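## Task

Move all five parts from the tray into the two totes so each tote holds a single kind of part. Every part, including any already in a tote, must finish inside a tote. A part lying on or hanging over a tote's rim or inner ledge is not inside. Nothing other than the parts may be placed in or on the totes. At the end the grippers must have released everything and moved away, and the result must hold without the robot's support.

## Robot and tools

Robot: two 6-joint arms, left_arm and right_arm, each with a parallel two-finger gripper and a wrist camera. Their roots sit in the scene frame at left_arm (+0.100, +0.357, +1.271) m, quat_wxyz (+0.704, -0.182, +0.172, -0.665), and right_arm (+0.100, -0.357, +1.271) m, quat_wxyz (+0.704, +0.182, +0.172, +0.665).

Scene frame: origin on the floor (z = 0) under the middle of the robot's foot, +z up, +x forward, +y toward the robot's own left. left_arm is on the +y side; arm names have nothing to do with image left or right. Only the floor height is known for sure.

execute_actions takes "actions", a list holding zero or one item, plus optional "pictures" (boolean, default true). An empty list just reports the state. A move item is {"rows": [...], "steps": n}: rows is a list of 1 to 15 rows, steps is 1 to 15 (15 if omitted); each row is used for one control step of 1/30 s and the last row repeats to fill the steps. A wait item is {"steps": n} with n up to 300, with no command sent. A refused call moves nothing.

Each row is one flat list of 14 numbers covering both arms, always all 14: left_arm waist, shoulder, elbow, wrist pitch, wrist yaw, wrist roll, opening, then the same seven for right_arm. The six joint values are absolute target angles in radians, in the same joint frame as the printed Joint positions, not offsets. Stated ranges: waist -2.880 to 2.880, shoulder 0.000 to 3.142, elbow 0.000 to 3.019, wrist pitch -1.693 to 1.571, wrist yaw -1.571 to 1.571, wrist roll -2.094 to 2.094. The true ends may differ by up to 0.019 rad. A target more than 0.019 past an end, and beyond the joint's current angle, gets the call refused; a target past the true end is clipped there and a "joint sent to its limit" line appears (possibly referring to an earlier motion). Opening is an absolute value on a -1 to 1 scale: +1 fully open (0.094 m between pads), -1 closed.

Motion is speed-limited: per step, the target fed to each joint stays within a lead of its measured angle (waist 0.264, shoulder 0.32, elbow 0.276, wrist pitch 0.33, wrist yaw 0.186, wrist roll 0.522 rad), and if the command would shift the gripper over 70 mm from where it is, all joints are pulled back proportionally. Far targets therefore take several calls. Between calls the arms keep heading to the last row sent until they settle or a step is HELD; then a new action is needed to continue. Fingers still opening or closing go on moving.

Result lines: the state line gives each gripper's end_effector_position (m) and end_effector_quat_wxyz in the scene frame; the position is the point between the pads, roughly 1 cm behind the fingertips, and gets less accurate at long reach. Fingers point along the gripper's +z and close along its y. Joint positions and Joint velocities list, per arm, the six joints (rad, rad/s) and then the pad gap (m, m/s). grip_measured is the measured opening on the command scale; each gripper may be off by about 1 mm. "joint command not followed" means a clearance check altered or blocked some joint targets; the rest of the row still ran. HELD marks steps where all or part of your row was not sent. MOTOR HOT appears from 85 °C; at 100 °C an OVER-TEMPERATURE FAULT drops that arm until it cools, so avoid holding loads longer than needed.

Gripping: away from the -1/+1 ends the fingers go to where grip_measured equals the command. To hold a part, command about 0.03 below its grip_measured; a smaller margin holds more gently. Pad force tops out near 50 to 62 N (lower on some grippers, lower still on parts under about 2 mm thick), with a brief harder spike on contact. Held parts may occasionally be tugged, and loose ones nudged.

zoom_image: {"camera": one of cam_head_left, cam_head_right, cam_left_wrist, cam_right_wrist, "region": [x0, y0, x1, y1]} in pixels of that camera's last full image, top-left origin, at most 504 by 504; it gives a closer view. All four cameras are 896x504, returned in that order. Calibration (pinhole plus radial, OpenCV conventions, T_world_to_cam mapping the scene frame to camera) is given for scene 1; fixed cameras can be off by up to roughly 2.3 degrees and 9 mm, and wrist camera poses follow the reported joints. Results list any camera whose numbers changed.

read_manual returns only licence text and does not move anything. finished_scene {"scene": n} ends the current scene irreversibly and reports success; pass the number of the scene you are in. Replying without a tool call ends everything.

Avoid: arms hitting or pressing hard on each other, dropping or slamming parts, hard collisions or pushes, and knocking anything out of the work area. Before ending, open the grippers, lift clear and confirm every part rests fully inside the correct tote.

Each tool is called as name([rows], argument=value, ...), one row to a line, values as JSON.

## Session

execute_actions(actions=[])

Scene clock: 0.00 s of 6600.00 s.
left_arm: end_effector_position=(+0.3320, +0.7466, +0.9428) grip_measured=+1.000 end_effector_quat_wxyz=(-0.378, +0.498, -0.779, +0.042) | right_arm: end_effector_position=(+0.5655, -0.8021, +0.9100) grip_measured=+1.000 end_effector_quat_wxyz=(+0.292, +0.449, +0.616, -0.578)
Joint positions: left_arm=[ 2.542  2.514  0.842  1.277  0.639 -0.635  0.094] | right_arm=[-1.959  2.508  1.558  0.463  1.149  0.489  0.094]
Joint velocities: left_arm=[-0.005 -0.015  0.002 -0.012  0.022  0.022  0.   ] | right_arm=[-0.005 -0.015 -0.012 -0.002  0.007  0.051  0.   ]

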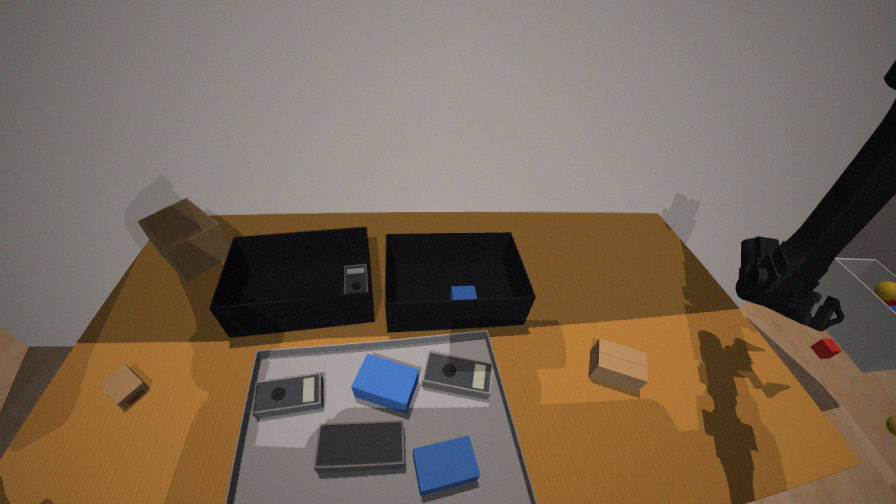

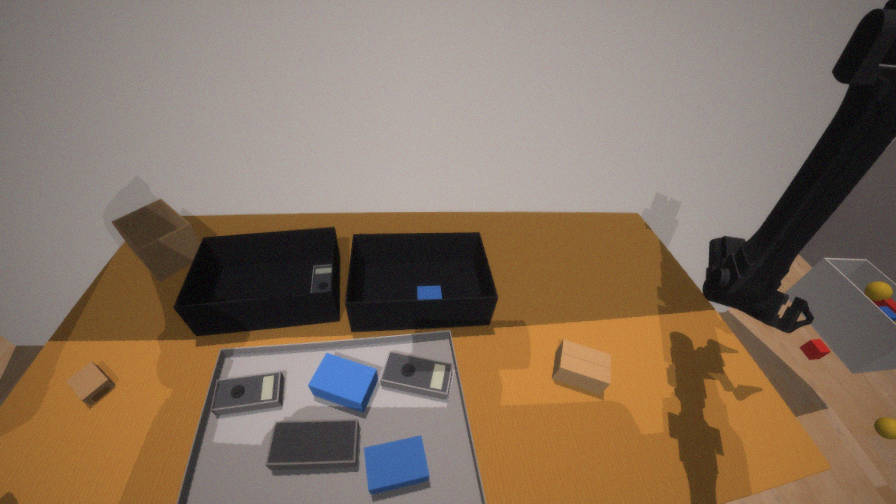

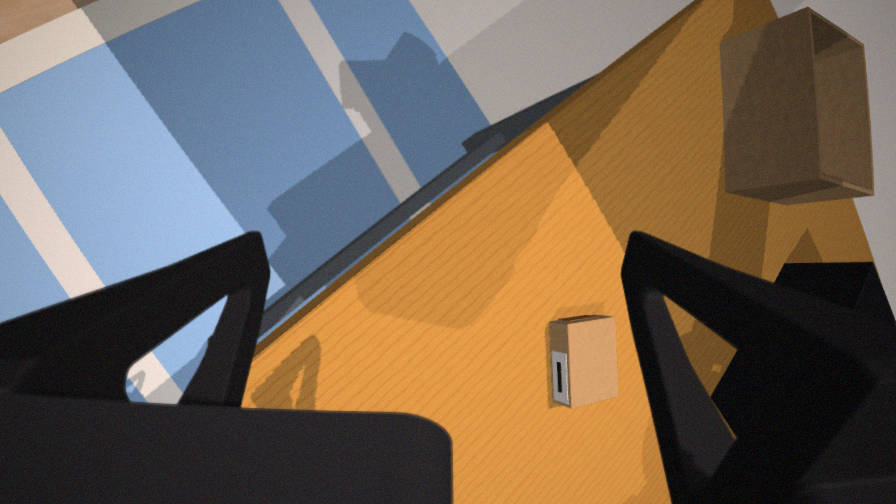

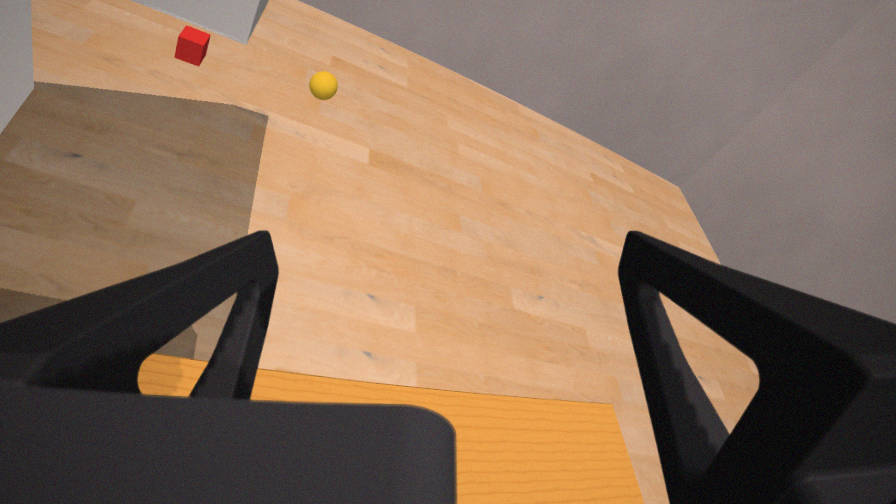

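zoom_image(camera="cam_head_left", region=[200, 320, 560, 504])

zoom_image(camera="cam_head_right", region=[160, 320, 520, 504])

zoom_image(camera="cam_head_left", region=[200, 210, 560, 350])

Region (200, 320, 560, 504) of cam_head_left's 896x504 image, scaled by 1.400, with more detail than that image has; it fills the top 258 rows of this view, and the rest is white.

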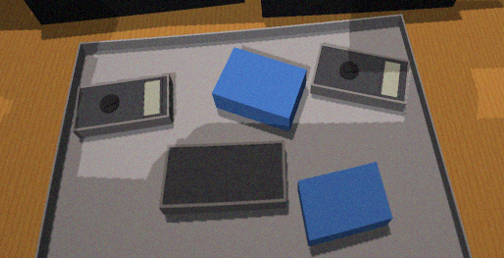

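Region (160, 320, 520, 504) of cam_head_right's 896x504 image, scaled by 1.400, with more detail than that image has; it fills the top 258 rows of this view, and the rest is white.

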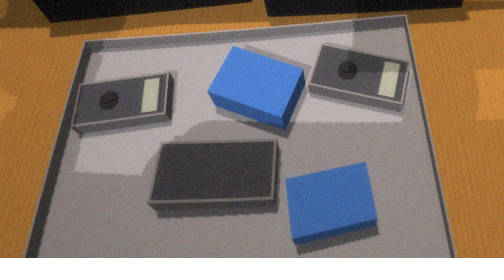

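Region (200, 210, 560, 350) of cam_head_left's 896x504 image, scaled by 1.400, with more detail than that image has.

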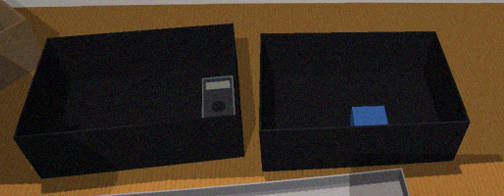

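execute_actions([
  {"rows":[[1.496,2.360,1.076,0.269,0.221,1.377,1,-0.883,2.527,1.175,0.302,-0.017,-1.244,1]],"steps":15},
], pictures=false)

execute_actions([
  {"steps":45},
])

Scene clock: 78.57 s of 6600.00 s.
left_arm: end_effector_position=(+0.4758, +0.6549, +0.8281) grip_measured=+1.000 end_effector_quat_wxyz=(-0.187, +0.216, -0.957, -0.053) | right_arm: end_effector_position=(+0.5106, -0.5565, +0.7894) grip_measured=+1.000 end_effector_quat_wxyz=(+0.068, +0.119, +0.921, -0.365)
Joint positions: left_arm=[ 2.095  2.41   1.079  0.609  0.237 -0.015  0.094] | right_arm=[-1.678  2.494  1.246  0.366  0.688  0.042  0.094]
Joint velocities: left_arm=[-1.187 -0.161  0.11  -1.355 -0.11   1.267  0.   ] | right_arm=[ 0.943  0.005 -0.31  -0.134 -0.974 -1.092  0.   ]
Steps of this call (steps 1 to 90: nothing new was sent; then 75.07 s passed at rest; steps 91 to 105: all 15 steps of this action). Readings (joint positions):
91: left_arm=[2.536 2.512 0.848 1.258 0.609 -0.609] | right_arm=[-1.956 2.507 1.550 0.460 1.125 0.470]
92: left_arm=[2.525 2.510 0.865 1.214 0.568 -0.572] | right_arm=[-1.953 2.500 1.533 0.452 1.097 0.443]
94: left_arm=[2.481 2.505 0.917 1.129 0.487 -0.497] | right_arm=[-1.933 2.493 1.486 0.438 1.043 0.390]
98: left_arm=[2.359 2.473 1.010 0.940 0.319 -0.326] | right_arm=[-1.864 2.493 1.381 0.411 0.931 0.280]
105: the state above

Scene clock: 80.07 s of 6600.00 s.
left_arm: end_effector_position=(+0.4843, +0.2983, +0.7892) grip_measured=+1.000 end_effector_quat_wxyz=(+0.097, +0.628, +0.767, -0.088) | right_arm: end_effector_position=(+0.3752, +0.0093, +0.8079) grip_measured=+1.000 end_effector_quat_wxyz=(+0.125, -0.765, +0.617, +0.134)
Joint positions: left_arm=[1.496 2.394 1.087 0.281 0.223 1.361 0.094] | right_arm=[-0.867  2.513  1.18   0.316 -0.018 -1.227  0.094]
Joint velocities: left_arm=[-0.005  0.015 -0.007 -0.017 -0.11   0.022  0.   ] | right_arm=[-0.015 -0.015 -0.002 -0.002  0.051 -0.007  0.   ]
Steps of this call (steps 1 to 45: the robot went on to your last target). Readings (joint positions):
1: left_arm=[2.056 2.406 1.083 0.564 0.235 0.028] | right_arm=[-1.646 2.494 1.236 0.361 0.650 0.003]
2: left_arm=[2.016 2.403 1.085 0.522 0.233 0.071] | right_arm=[-1.613 2.494 1.229 0.357 0.613 -0.034]
4: left_arm=[1.936 2.402 1.087 0.454 0.231 0.158] | right_arm=[-1.558 2.488 1.214 0.357 0.560 -0.099]
8: left_arm=[1.770 2.402 1.087 0.369 0.229 0.336] | right_arm=[-1.444 2.487 1.210 0.353 0.415 -0.250]
45: the state above
camera_calibration (this result's frames):
cam_left_wrist: T_world_to_cam=[[-0.981203, -0.192478, 0.0138554, 0.524147], [-0.175154, 0.918425, 0.354706, -0.461645], [-0.0809983, 0.345612, -0.934875, 0.799287], [0, 0, 0, 1]] pos_world=[0.498177, 0.24863, 0.903719]
cam_right_wrist: T_world_to_cam=[[0.976898, 0.212079, 0.0263109, -0.38707], [0.198944, -0.947467, 0.250456, -0.263132], [0.0780453, -0.239435, -0.96777, 0.878016], [0, 0, 0, 1]] pos_world=[0.361952, 0.0430089, 0.925805]

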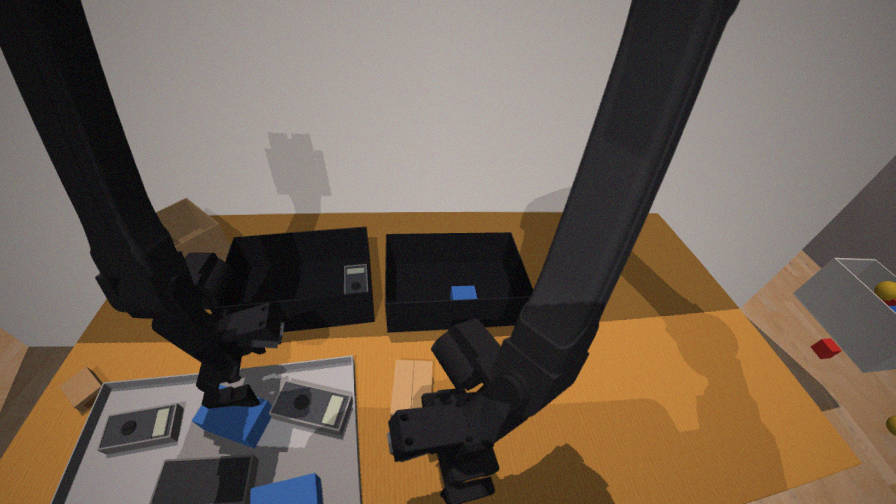

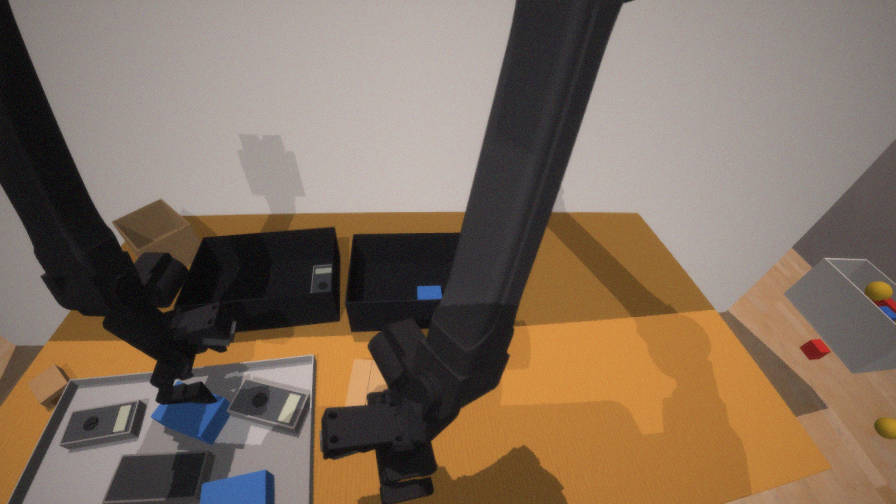

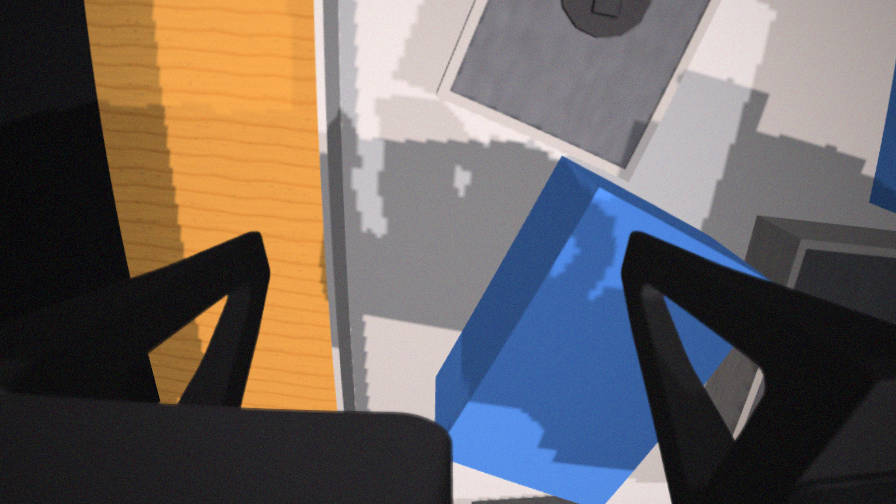

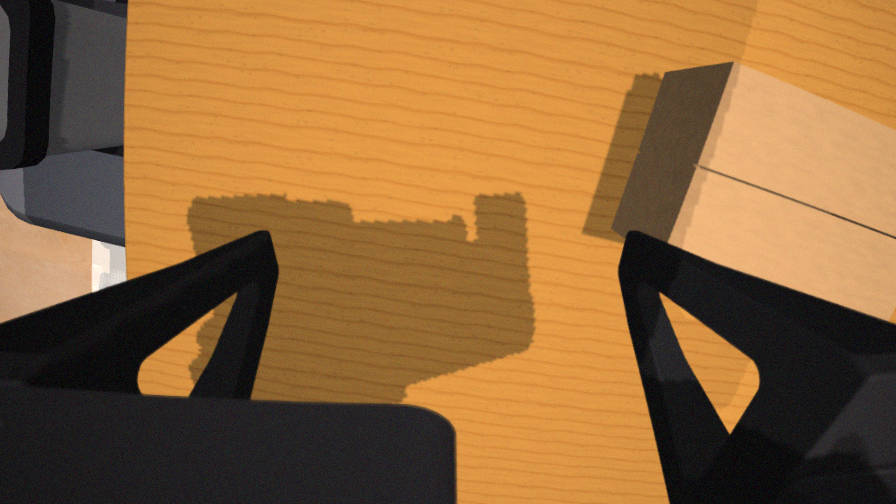

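zoom_image(camera="cam_head_left", region=[40, 340, 380, 504])

Region (40, 340, 380, 504) of cam_head_left's 896x504 image, scaled by 1.482, with more detail than that image has; it fills the top 243 rows of this view, and the rest is white.

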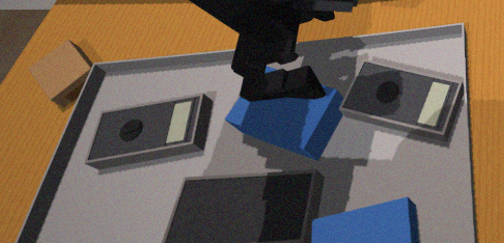

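execute_actions([
  {"rows":[[1.496,2.34,1.10,0.22,0.221,1.377,1,-0.867,2.47,1.18,0.26,-0.017,-1.2,1],[1.496,2.31,1.11,0.18,0.221,1.377,1,-0.867,2.44,1.18,0.22,-0.017,-1.2,1],[1.496,2.28,1.12,0.14,0.221,1.377,1,-0.867,2.41,1.18,0.18,-0.017,-1.2,1],[1.496,2.25,1.13,0.1,0.221,1.377,1,-0.867,2.38,1.19,0.14,-0.017,-1.2,1],[1.496,2.18,1.14,0.04,0.221,1.377,1,-0.867,2.3,1.19,0.08,-0.017,-1.2,1]],"steps":12},
], pictures=false)

execute_actions([
  {"rows":[[1.998,2.23,0.857,0.235,0.459,1.789,1,-1.047,2.2,1.5,-0.35,0.245,0.411,1]],"steps":15},
], pictures=false)

execute_actions([
  {"rows":[[1.998,2.24,0.857,0.235,0.459,1.789,1,-1.047,2.28,1.732,-0.56,0.245,0.411,1]],"steps":15},
], pictures=false)

execute_actions([
  {"steps":20},
])

Scene clock: 126.50 s of 6600.00 s.
left_arm: end_effector_position=(+0.5647, +0.2998, +0.8485) grip_measured=+1.000 end_effector_quat_wxyz=(+0.101, +0.629, +0.766, -0.084) | right_arm: end_effector_position=(+0.4487, +0.0291, +0.8801) grip_measured=+1.000 end_effector_quat_wxyz=(+0.127, -0.762, +0.621, +0.134)
Joint positions: left_arm=[1.496 2.209 1.137 0.058 0.223 1.362 0.094] | right_arm=[-0.867  2.302  1.189  0.1   -0.018 -1.216  0.094]
Joint velocities: left_arm=[ 0.005 -0.503  0.168 -0.032  0.037 -0.051  0.   ] | right_arm=[ 0.005 -0.493  0.154  0.007 -0.007  0.022  0.   ]
Steps of this call (steps 1 to 15: the robot went on to your last target; steps 16 to 90: nothing new was sent; then 43.03 s passed at rest; steps 91 to 102: all 12 steps of this action). Readings (joint positions):
91: left_arm=[1.496 2.393 1.088 0.273 0.223 1.361] | right_arm=[-0.867 2.511 1.180 0.310 -0.018 -1.228]
92: left_arm=[1.496 2.389 1.091 0.249 0.223 1.361] | right_arm=[-0.867 2.507 1.180 0.290 -0.018 -1.225]
94: left_arm=[1.496 2.369 1.098 0.183 0.223 1.362] | right_arm=[-0.867 2.484 1.178 0.225 -0.018 -1.222]
98: left_arm=[1.496 2.293 1.113 0.089 0.223 1.362] | right_arm=[-0.867 2.395 1.176 0.121 -0.018 -1.220]
102: the state above

Scene clock: 127.00 s of 6600.00 s.
left_arm: end_effector_position=(+0.4427, +0.4756, +0.8740) grip_measured=+1.000 end_effector_quat_wxyz=(+0.118, +0.600, +0.787, -0.082) | right_arm: end_effector_position=(+0.6534, -0.0737, +0.9104) grip_measured=+1.000 end_effector_quat_wxyz=(+0.046, -0.303, +0.952, +0.001)
Joint positions: left_arm=[1.916 2.205 0.894 0.205 0.452 1.671 0.094] | right_arm=[-1.057  2.199  1.496 -0.324  0.245 -0.239  0.094]
Joint velocities: left_arm=[ 1.294  0.132 -0.271  0.256  0.022  0.681  0.   ] | right_arm=[-0.23  -0.171  0.007 -0.066  0.051  2.821  0.   ]
Steps of this call (steps 1 to 15: all 15 steps of this action). Readings (joint positions):
1: left_arm=[1.502 2.196 1.135 0.071 0.254 1.381] | right_arm=[-0.869 2.286 1.204 0.082 0.008 -1.193]
2: left_arm=[1.509 2.184 1.125 0.097 0.294 1.408] | right_arm=[-0.872 2.278 1.229 0.043 0.041 -1.159]
4: left_arm=[1.542 2.175 1.092 0.131 0.352 1.454] | right_arm=[-0.889 2.269 1.294 -0.032 0.110 -1.087]
8: left_arm=[1.644 2.177 1.001 0.165 0.414 1.534] | right_arm=[-0.946 2.254 1.418 -0.193 0.207 -0.882]
15: the state above

Scene clock: 127.50 s of 6600.00 s.
left_arm: end_effector_position=(+0.4085, +0.5079, +0.8742) grip_measured=+1.000 end_effector_quat_wxyz=(+0.104, +0.607, +0.785, -0.072) | right_arm: end_effector_position=(+0.7027, -0.0585, +0.9166) grip_measured=+1.000 end_effector_quat_wxyz=(+0.021, -0.006, +1.000, +0.005)
Joint positions: left_arm=[2.003 2.232 0.869 0.221 0.456 1.769 0.094] | right_arm=[-1.061  2.262  1.729 -0.544  0.246  0.373  0.094]
Joint velocities: left_arm=[ 0.005 -0.005 -0.007  0.002 -0.037 -0.007  0.   ] | right_arm=[-0.005 -0.005 -0.012 -0.012  0.007  0.168  0.   ]
Steps of this call (steps 1 to 15: all 15 steps of this action). Readings (joint positions):
1: left_arm=[1.957 2.211 0.887 0.212 0.453 1.692] | right_arm=[-1.063 2.199 1.521 -0.366 0.246 -0.142]
2: left_arm=[1.992 2.216 0.881 0.216 0.453 1.708] | right_arm=[-1.065 2.216 1.575 -0.445 0.246 -0.046]
4: left_arm=[2.036 2.226 0.875 0.219 0.453 1.731] | right_arm=[-1.065 2.252 1.678 -0.510 0.246 0.113]
8: left_arm=[2.032 2.232 0.869 0.219 0.454 1.756] | right_arm=[-1.061 2.260 1.729 -0.531 0.246 0.282]
15: the state above

Scene clock: 128.17 s of 6600.00 s.
left_arm: end_effector_position=(+0.4085, +0.5079, +0.8742) grip_measured=+1.000 end_effector_quat_wxyz=(+0.105, +0.608, +0.784, -0.072) | right_arm: end_effector_position=(+0.7027, -0.0585, +0.9166) grip_measured=+1.000 end_effector_quat_wxyz=(+0.021, +0.005, +1.000, +0.005)
Joint positions: left_arm=[2.003 2.232 0.869 0.221 0.456 1.773 0.094] | right_arm=[-1.061  2.262  1.729 -0.544  0.246  0.397  0.094]
Joint velocities: left_arm=[-0.005 -0.005 -0.007  0.022  0.007 -0.007  0.   ] | right_arm=[-0.005  0.015  0.002 -0.002 -0.007  0.022  0.   ]
Steps of this call (steps 1 to 20: the robot went on to your last target). Readings (joint positions):
1: left_arm=[2.003 2.232 0.869 0.221 0.456 1.770] | right_arm=[-1.061 2.262 1.729 -0.544 0.246 0.378]
2: left_arm=[2.003 2.232 0.869 0.221 0.456 1.771] | right_arm=[-1.061 2.262 1.729 -0.544 0.246 0.382]
4: left_arm=[2.003 2.232 0.869 0.221 0.456 1.772] | right_arm=[-1.061 2.262 1.729 -0.544 0.246 0.387]
8: left_arm=[2.003 2.232 0.869 0.221 0.456 1.772] | right_arm=[-1.061 2.262 1.729 -0.544 0.246 0.393]
20: the state above
camera_calibration (this result's frames):
cam_left_wrist: T_world_to_cam=[[-0.968829, -0.247276, -0.0149809, 0.536914], [-0.235723, 0.901591, 0.362724, -0.671273], [-0.0761864, 0.354949, -0.931776, 0.790751], [0, 0, 0, 1]] pos_world=[0.422187, 0.457303, 0.988334]
cam_right_wrist: T_world_to_cam=[[-0.00550318, -0.999917, -0.0116113, -0.0412695], [-0.836977, -0.00174824, 0.547235, 0.0914808], [-0.547211, 0.0127299, -0.836898, 1.27548], [0, 0, 0, 1]] pos_world=[0.774296, -0.057343, 1.01691]

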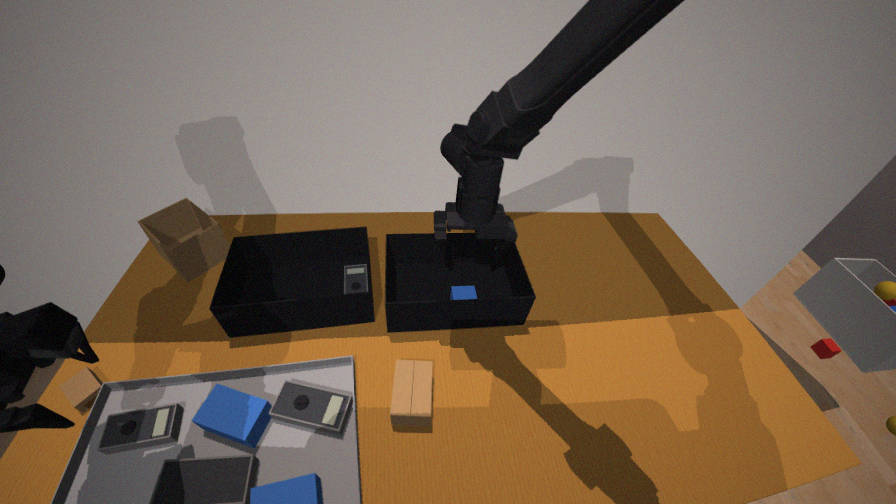

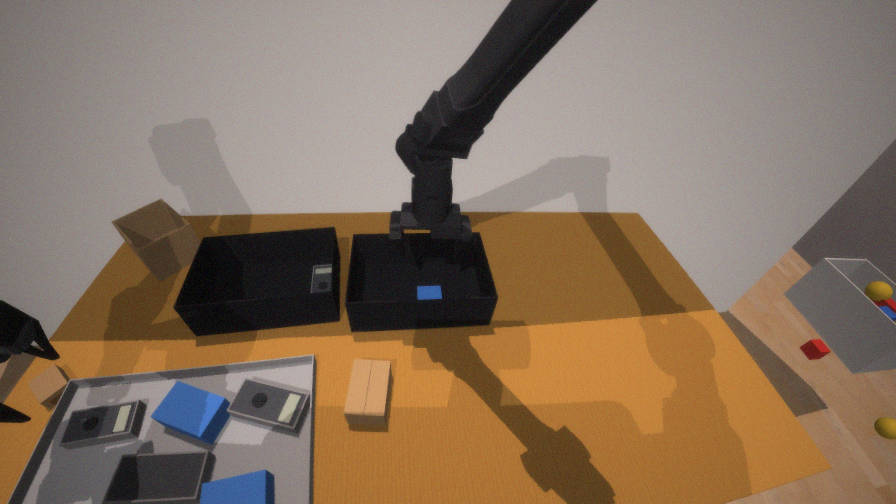

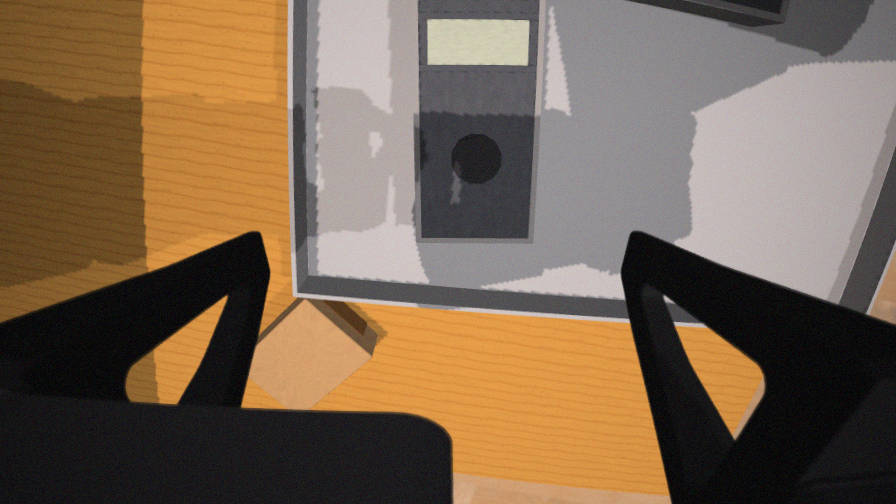

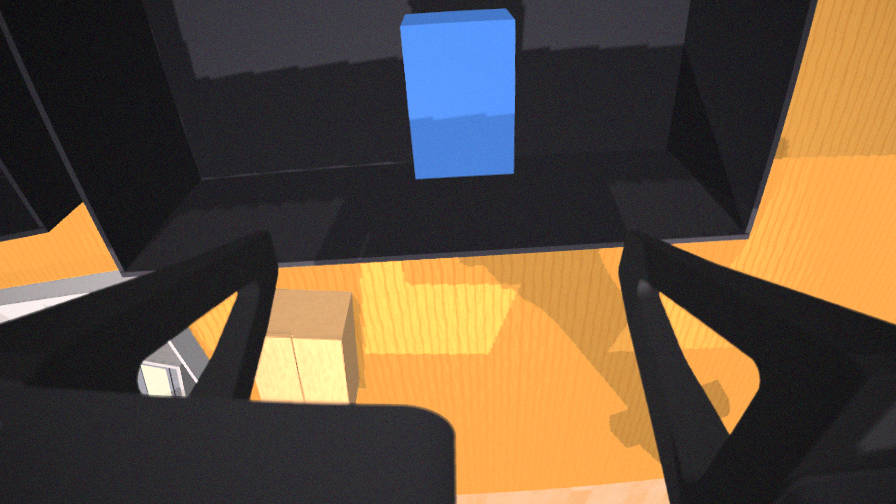

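execute_actions([
  {"rows":[[1.99,2.26,0.89,0.23,0.452,1.76,1,-1.066,2.295,1.76,-0.55,0.243,0.39,1],[1.98,2.29,0.91,0.24,0.448,1.75,1,-1.071,2.327,1.79,-0.552,0.24,0.385,1],[1.97,2.32,0.93,0.25,0.444,1.74,1,-1.076,2.36,1.82,-0.555,0.237,0.38,1],[1.96,2.35,0.955,0.26,0.44,1.73,1,-1.081,2.392,1.85,-0.558,0.234,0.375,1],[1.95,2.38,0.975,0.27,0.436,1.72,1,-1.086,2.425,1.88,-0.56,0.231,0.37,1],[1.94,2.41,0.995,0.28,0.432,1.71,1,-1.091,2.457,1.91,-0.563,0.228,0.365,1],[1.93,2.44,1.015,0.29,0.428,1.70,1,-1.096,2.49,1.94,-0.566,0.225,0.36,1],[1.92,2.47,1.04,0.30,0.424,1.69,1,-1.10,2.522,1.97,-0.57,0.222,0.355,1],[1.91,2.495,1.06,0.315,0.42,1.68,1,-1.104,2.555,2.0,-0.574,0.22,0.35,1],[1.902,2.518,1.078,0.327,0.417,1.677,1,-1.107,2.585,2.028,-0.578,0.218,0.34,1]],"steps":15},
], pictures=false)

execute_actions([
  {"steps":10},
])

Scene clock: 148.20 s of 6600.00 s.
left_arm: end_effector_position=(+0.3925, +0.4726, +0.7645) grip_measured=+1.000 end_effector_quat_wxyz=(+0.098, +0.615, +0.777, -0.090) | right_arm: end_effector_position=(+0.6932, -0.0468, +0.7972) grip_measured=+1.000 end_effector_quat_wxyz=(+0.001, -0.006, +1.000, +0.004)
Joint positions: left_arm=[1.9   2.533 1.078 0.312 0.42  1.703 0.094] | right_arm=[-1.084  2.561  2.007 -0.557  0.221  0.362  0.094]
Joint velocities: left_arm=[-0.083  0.142 -0.071 -0.007 -0.022 -0.095  0.   ] | right_arm=[-0.122  0.464  0.002 -0.144 -0.037 -0.081  0.   ]
Steps of this call (steps 1 to 15: the robot went on to your last target; steps 16 to 90: nothing new was sent; then 16.53 s passed at rest; steps 91 to 105: all 15 steps of this action). Readings (joint positions):
91: left_arm=[2.003 2.233 0.870 0.221 0.456 1.773] | right_arm=[-1.061 2.262 1.729 -0.544 0.246 0.397]
92: left_arm=[2.002 2.237 0.876 0.221 0.455 1.772] | right_arm=[-1.061 2.265 1.733 -0.545 0.245 0.397]
94: left_arm=[1.997 2.264 0.906 0.230 0.447 1.766] | right_arm=[-1.061 2.289 1.771 -0.546 0.241 0.396]
98: left_arm=[1.965 2.379 1.008 0.272 0.430 1.739] | right_arm=[-1.065 2.394 1.907 -0.546 0.229 0.385]
105: the state above

Scene clock: 148.53 s of 6600.00 s.
left_arm: end_effector_position=(+0.3922, +0.4720, +0.7636) grip_measured=+1.000 end_effector_quat_wxyz=(+0.098, +0.612, +0.779, -0.090) | right_arm: end_effector_position=(+0.6734, -0.0595, +0.7756) grip_measured=+1.000 end_effector_quat_wxyz=(-0.019, -0.010, +1.000, -0.006)
Joint positions: left_arm=[1.899 2.536 1.079 0.315 0.42  1.694 0.094] | right_arm=[-1.096  2.597  2.009 -0.567  0.221  0.354  0.094]
Joint velocities: left_arm=[-0.015 -0.015 -0.007  0.007  0.037 -0.007  0.   ] | right_arm=[ 0.005 -0.015 -0.012 -0.007  0.022 -0.007  0.   ]
Steps of this call (steps 1 to 10: the robot went on to your last target). Readings (joint positions):
1: left_arm=[1.899 2.536 1.077 0.312 0.420 1.702] | right_arm=[-1.087 2.577 2.007 -0.561 0.221 0.361]
2: left_arm=[1.899 2.536 1.077 0.312 0.420 1.700] | right_arm=[-1.090 2.588 2.008 -0.561 0.223 0.354]
4: left_arm=[1.899 2.536 1.079 0.315 0.420 1.697] | right_arm=[-1.094 2.598 2.008 -0.565 0.221 0.355]
8: left_arm=[1.899 2.536 1.079 0.315 0.420 1.695] | right_arm=[-1.096 2.598 2.009 -0.567 0.221 0.354]
10: the state above
camera_calibration (this result's frames):
cam_left_wrist: T_world_to_cam=[[-0.972757, -0.230927, 0.0204033, 0.477431], [-0.209438, 0.913138, 0.349736, -0.608559], [-0.0993946, 0.335935, -0.936626, 0.720999], [0, 0, 0, 1]] pos_world=[0.408632, 0.423741, 0.8784]
cam_right_wrist: T_world_to_cam=[[0.0248833, -0.999644, 0.00962144, -0.0810117], [-0.790272, -0.0137753, 0.612602, 0.0613172], [-0.612251, -0.0228471, -0.790333, 1.14707], [0, 0, 0, 1]] pos_world=[0.752768, -0.0539311, 0.869783]

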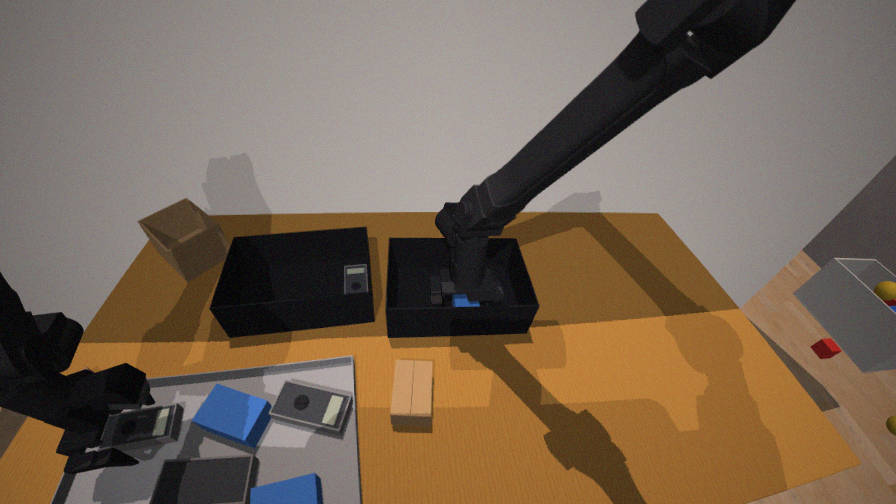

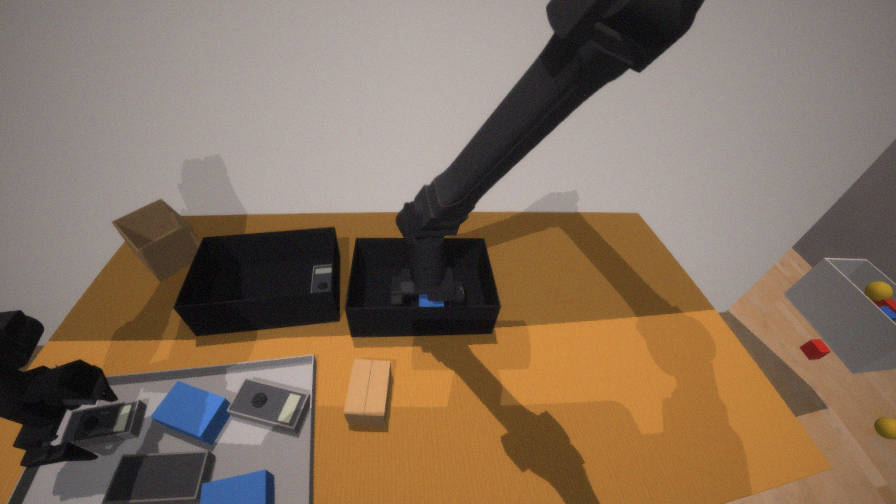

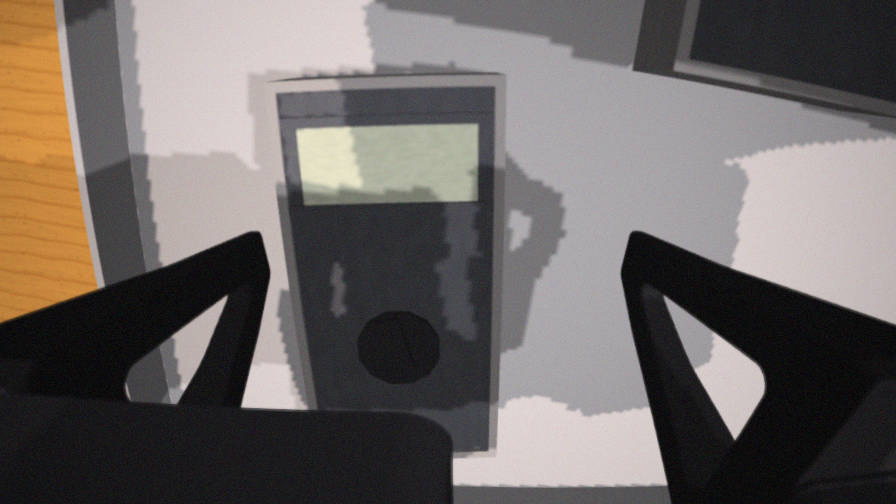

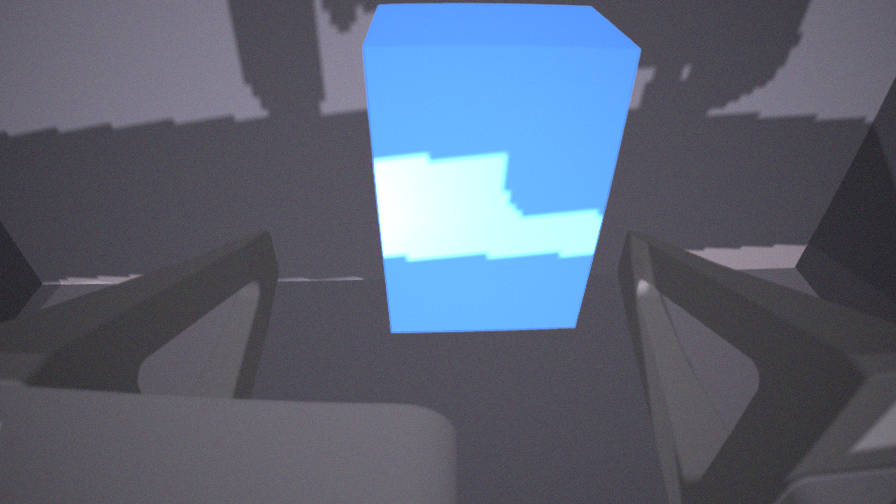

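execute_actions([
  {"rows":[[1.899,2.53,1.09,0.315,0.418,1.68,1,-1.105,2.59,2.04,-0.57,0.217,0.34,1],[1.899,2.53,1.10,0.315,0.418,1.68,1,-1.11,2.59,2.055,-0.575,0.215,0.34,1],[1.899,2.53,1.11,0.315,0.416,1.68,1,-1.115,2.59,2.07,-0.58,0.213,0.33,1],[1.899,2.535,1.12,0.315,0.416,1.67,1,-1.12,2.595,2.085,-0.585,0.21,0.33,1],[1.898,2.54,1.125,0.315,0.414,1.67,1,-1.125,2.60,2.10,-0.59,0.208,0.325,1],[1.898,2.545,1.13,0.315,0.414,1.67,1,-1.13,2.61,2.11,-0.595,0.208,0.325,1],[1.897,2.55,1.135,0.315,0.414,1.67,1,-1.135,2.62,2.12,-0.60,0.208,0.325,1],[1.897,2.556,1.14,0.315,0.414,1.67,1,-1.135,2.63,2.13,-0.605,0.208,0.325,1],[1.896,2.562,1.145,0.315,0.414,1.67,1,-1.135,2.64,2.14,-0.605,0.208,0.325,1],[1.896,2.568,1.15,0.315,0.414,1.67,1,-1.135,2.645,2.15,-0.605,0.208,0.325,1],[1.896,2.574,1.155,0.315,0.414,1.67,1,-1.135,2.65,2.155,-0.605,0.208,0.325,1],[1.896,2.58,1.16,0.315,0.414,1.67,1,-1.135,2.655,2.16,-0.605,0.208,0.325,1]],"steps":15},
], pictures=false)

execute_actions([
  {"steps":8},
])

Scene clock: 166.30 s of 6600.00 s.
left_arm: end_effector_position=(+0.4245, +0.4868, +0.7481) grip_measured=+1.000 end_effector_quat_wxyz=(+0.112, +0.616, +0.777, -0.065) | right_arm: end_effector_position=(+0.7438, -0.0590, +0.7960) grip_measured=+1.000 end_effector_quat_wxyz=(+0.029, +0.006, +1.000, +0.011)
Joint positions: left_arm=[1.899 2.556 1.159 0.315 0.417 1.686 0.094] | right_arm=[-1.121  2.603  2.144 -0.586  0.21   0.34   0.094]
Joint velocities: left_arm=[ 0.005  0.103  0.007 -0.002 -0.022  0.081  0.   ] | right_arm=[-0.054  0.005 -0.002  0.002  0.007 -0.066  0.   ]
Steps of this call (steps 1 to 30: the robot went on to your last target; steps 31 to 90: nothing new was sent; then 14.27 s passed at rest; steps 91 to 105: all 15 steps of this action). Readings (joint positions):
91: left_arm=[1.899 2.536 1.080 0.315 0.420 1.693] | right_arm=[-1.096 2.597 2.010 -0.567 0.221 0.354]
92: left_arm=[1.899 2.536 1.082 0.315 0.420 1.693] | right_arm=[-1.096 2.597 2.012 -0.567 0.220 0.354]
94: left_arm=[1.899 2.536 1.092 0.315 0.420 1.692] | right_arm=[-1.096 2.597 2.023 -0.569 0.215 0.351]
98: left_arm=[1.899 2.536 1.128 0.315 0.417 1.689] | right_arm=[-1.102 2.598 2.078 -0.583 0.210 0.344]
105: the state above

Scene clock: 166.57 s of 6600.00 s.
left_arm: end_effector_position=(+0.4162, +0.4844, +0.7445) grip_measured=+1.000 end_effector_quat_wxyz=(+0.109, +0.615, +0.778, -0.071) | right_arm: end_effector_position=(+0.7296, -0.0631, +0.7812) grip_measured=+1.000 end_effector_quat_wxyz=(+0.017, +0.004, +1.000, +0.006)
Joint positions: left_arm=[1.899 2.57  1.159 0.315 0.417 1.686 0.094] | right_arm=[-1.124  2.627  2.144 -0.589  0.21   0.339  0.094]
Joint velocities: left_arm=[-0.005 -0.015 -0.002  0.002 -0.051 -0.095  0.   ] | right_arm=[-0.024  0.093  0.002 -0.027 -0.022 -0.066  0.   ]
Steps of this call (steps 1 to 8: the robot went on to your last target). Readings (joint positions):
1: left_arm=[1.899 2.560 1.159 0.315 0.417 1.686] | right_arm=[-1.123 2.604 2.144 -0.586 0.210 0.340]
2: left_arm=[1.899 2.563 1.159 0.315 0.417 1.686] | right_arm=[-1.123 2.606 2.144 -0.586 0.210 0.340]
4: left_arm=[1.899 2.568 1.159 0.315 0.417 1.686] | right_arm=[-1.124 2.612 2.144 -0.586 0.210 0.340]
8: the state above
camera_calibration (this result's frames):
cam_left_wrist: T_world_to_cam=[[-0.97262, -0.231238, -0.0232398, 0.536609], [-0.224117, 0.90678, 0.357102, -0.604401], [-0.061502, 0.352533, -0.933776, 0.675354], [0, 0, 0, 1]] pos_world=[0.427995, 0.434059, 0.858933]
cam_right_wrist: T_world_to_cam=[[-0.00229161, -0.999898, -0.0140715, -0.0477302], [-0.832232, -0.00589466, 0.554396, 0.178752], [-0.554423, 0.0129813, -0.832134, 1.17855], [0, 0, 0, 1]] pos_world=[0.802068, -0.0619707, 0.88094]

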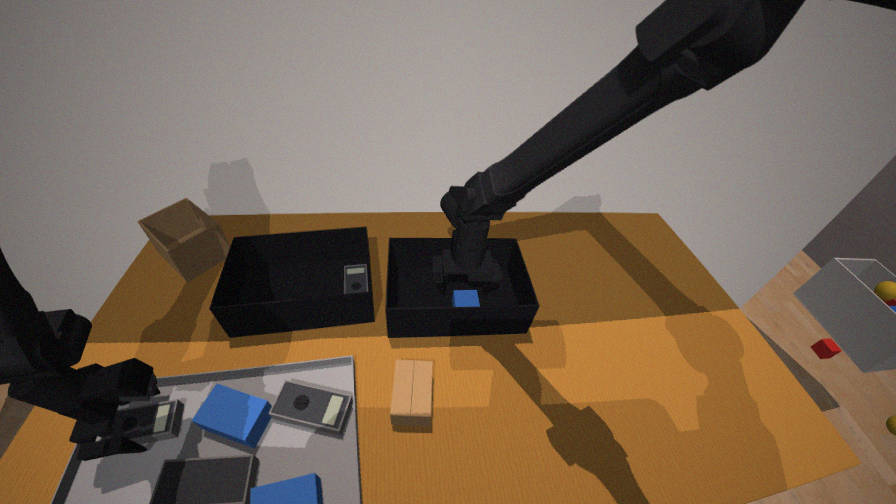

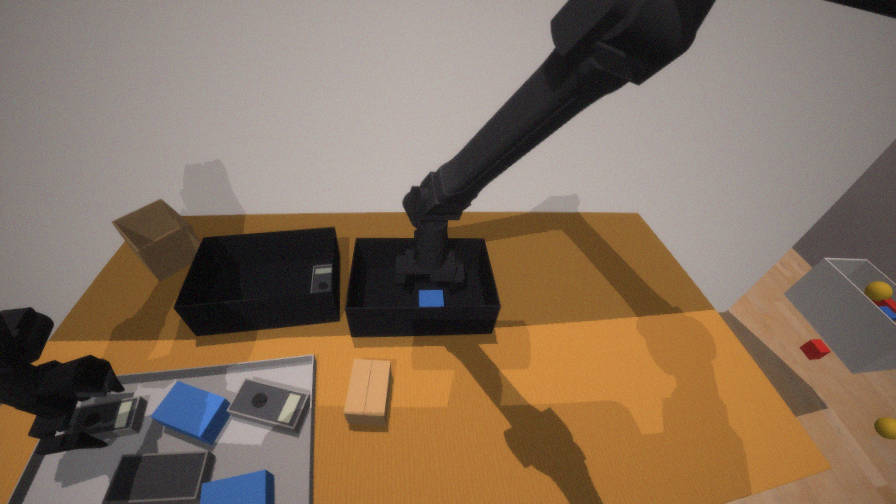

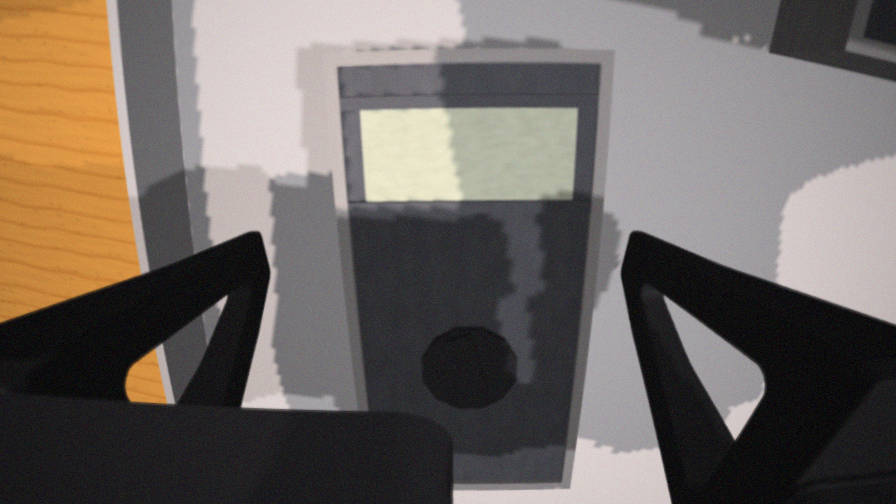

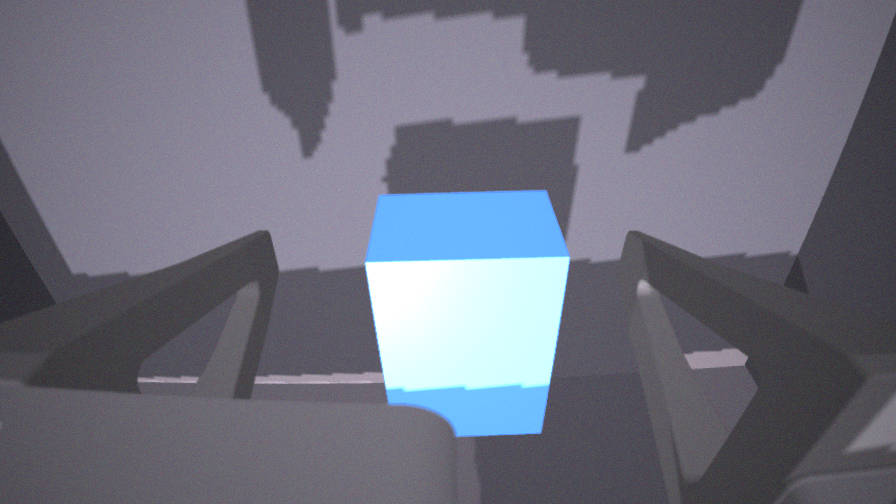

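execute_actions([
  {"rows":[[1.896,2.59,1.165,0.315,0.414,1.67,0.8,-1.137,2.665,2.16,-0.605,0.208,0.325,0.8],[1.896,2.60,1.172,0.315,0.414,1.67,0.8,-1.137,2.675,2.16,-0.605,0.208,0.325,0.8],[1.896,2.608,1.177,0.315,0.414,1.67,0.8,-1.137,2.685,2.16,-0.605,0.208,0.325,0.8]],"steps":15},
])

Scene clock: 172.27 s of 6600.00 s.
left_arm: end_effector_position=(+0.4156, +0.4848, +0.7397) grip_measured=+0.803 end_effector_quat_wxyz=(+0.109, +0.613, +0.779, -0.071) | right_arm: end_effector_position=(+0.7055, -0.0665, +0.7588) grip_measured=+0.803 end_effector_quat_wxyz=(-0.002, -0.001, +1.000, -0.000)
Joint positions: left_arm=[1.899 2.582 1.172 0.315 0.418 1.681 0.085] | right_arm=[-1.124  2.665  2.144 -0.591  0.21   0.339  0.085]
Joint velocities: left_arm=[-0.024  0.024 -0.007  0.007 -0.051 -0.037 -0.001] | right_arm=[ 0.015  0.015  0.002  0.007 -0.022 -0.037 -0.001]
Steps of this call (steps 1 to 30: the robot went on to your last target; steps 31 to 90: nothing new was sent; then 2.20 s passed at rest; steps 91 to 105: all 15 steps of this action). Readings (joint positions):
91: left_arm=[1.899 2.570 1.159 0.315 0.417 1.686] | right_arm=[-1.124 2.638 2.144 -0.591 0.210 0.339]
92: left_arm=[1.899 2.571 1.161 0.315 0.417 1.686] | right_arm=[-1.124 2.639 2.144 -0.591 0.210 0.339]
94: left_arm=[1.899 2.578 1.168 0.315 0.417 1.686] | right_arm=[-1.124 2.640 2.144 -0.591 0.210 0.339]
98: left_arm=[1.899 2.582 1.172 0.315 0.418 1.682] | right_arm=[-1.124 2.651 2.144 -0.591 0.210 0.339]
105: the state above
camera_calibration (this result's frames):
cam_left_wrist: T_world_to_cam=[[-0.971606, -0.235567, -0.0221492, 0.536846], [-0.227824, 0.906169, 0.356305, -0.600822], [-0.0638626, 0.351234, -0.934107, 0.672601], [0, 0, 0, 1]] pos_world=[0.427675, 0.434669, 0.854248]
cam_right_wrist: T_world_to_cam=[[0.00619375, -0.99998, -0.00110004, -0.0673213], [-0.811142, -0.00566745, 0.584822, 0.13323], [-0.584817, -0.00272996, -0.811161, 1.15106], [0, 0, 0, 1]] pos_world=[0.781646, -0.0634225, 0.855707]

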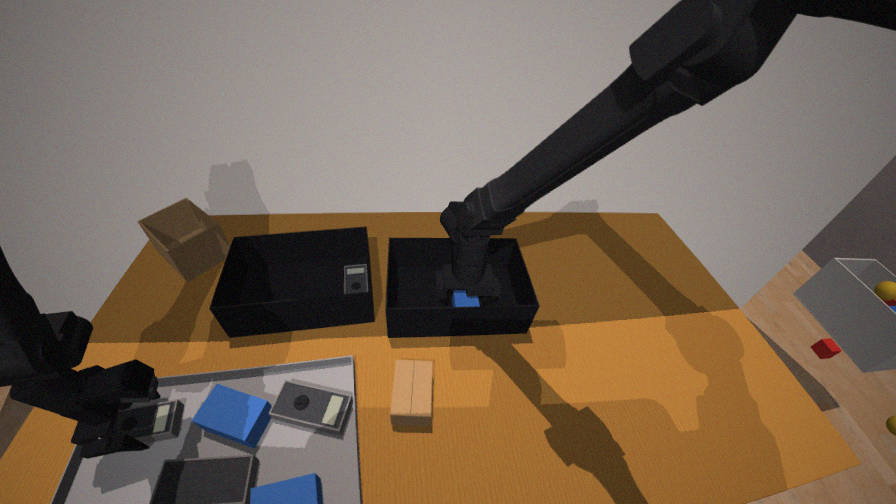

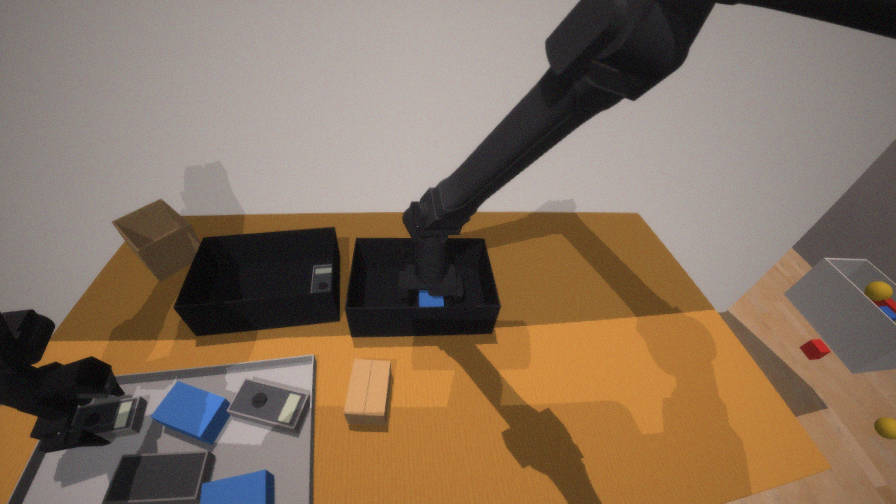

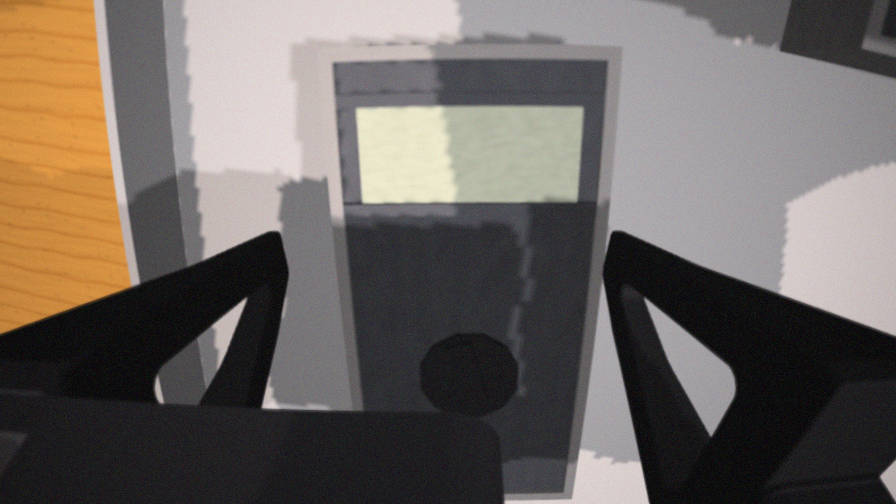

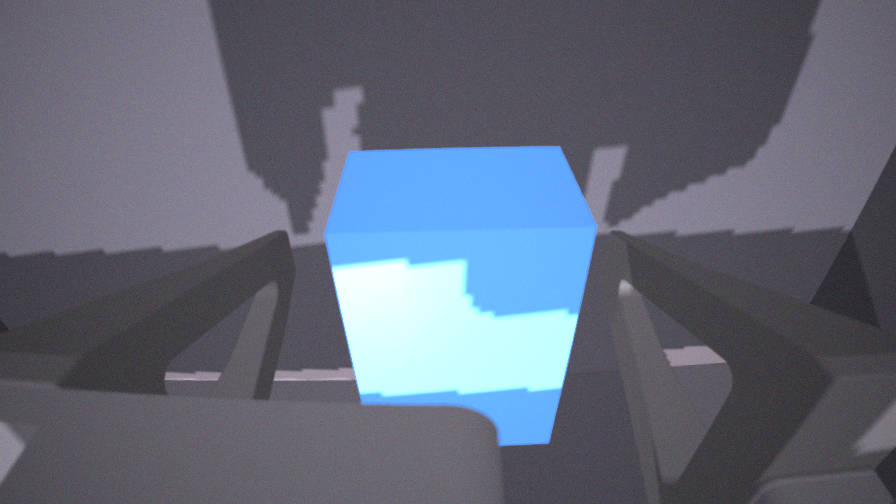

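execute_actions([
  {"rows":[[1.899,2.575,1.165,0.315,0.417,1.68,0.6,-1.124,2.665,2.155,-0.595,0.21,0.339,0.55],[1.899,2.575,1.165,0.315,0.417,1.68,0.6,-1.124,2.665,2.155,-0.595,0.21,0.339,0.55],[1.899,2.575,1.165,0.315,0.417,1.68,0.45,-1.124,2.665,2.155,-0.595,0.21,0.339,0.35],[1.899,2.575,1.165,0.315,0.417,1.68,0.4,-1.124,2.665,2.155,-0.595,0.21,0.339,0.3],[1.899,2.575,1.165,0.315,0.417,1.68,0.35,-1.124,2.665,2.155,-0.595,0.21,0.339,0.25],[1.899,2.575,1.165,0.315,0.417,1.68,0.3,-1.124,2.665,2.155,-0.595,0.21,0.339,0.2],[1.899,2.575,1.165,0.315,0.417,1.68,0.25,-1.124,2.665,2.155,-0.595,0.21,0.339,0.15],[1.899,2.575,1.165,0.315,0.417,1.68,0.2,-1.124,2.665,2.155,-0.595,0.21,0.339,0.1],[1.899,2.575,1.165,0.315,0.417,1.68,0.15,-1.124,2.665,2.155,-0.595,0.21,0.339,0.04]],"steps":15},
], pictures=false)

Scene clock: 180.17 s of 6600.00 s.
left_arm: end_effector_position=(+0.4143, +0.4843, +0.7400) grip_measured=+0.227 end_effector_quat_wxyz=(+0.108, +0.612, +0.780, -0.072) | right_arm: end_effector_position=(+0.7053, -0.0665, +0.7585) grip_measured=+0.116 end_effector_quat_wxyz=(-0.002, -0.001, +1.000, -0.000)
Joint positions: left_arm=[1.899 2.582 1.17  0.315 0.418 1.681 0.058] | right_arm=[-1.124  2.666  2.144 -0.591  0.21   0.339  0.052]
Joint velocities: left_arm=[-0.015 -0.015  0.002  0.012 -0.11   0.022  0.   ] | right_arm=[-0.005 -0.015  0.007 -0.007 -0.022  0.022 -0.   ]
Steps of this call (steps 1 to 15: the robot went on to your last target; steps 16 to 90: nothing new was sent; then 4.40 s passed at rest; steps 91 to 105: all 15 steps of this action). Readings (joint positions):
91: left_arm=[1.899 2.582 1.172 0.315 0.418 1.681] | right_arm=[-1.124 2.666 2.144 -0.591 0.210 0.339]
92: left_arm=[1.899 2.582 1.170 0.315 0.418 1.681] | right_arm=[-1.124 2.666 2.144 -0.591 0.210 0.339]
94: left_arm=[1.899 2.582 1.170 0.315 0.418 1.681] | right_arm=[-1.124 2.666 2.144 -0.591 0.210 0.339]
98: left_arm=[1.899 2.582 1.170 0.315 0.418 1.681] | right_arm=[-1.124 2.666 2.144 -0.591 0.210 0.339]
105: the state above


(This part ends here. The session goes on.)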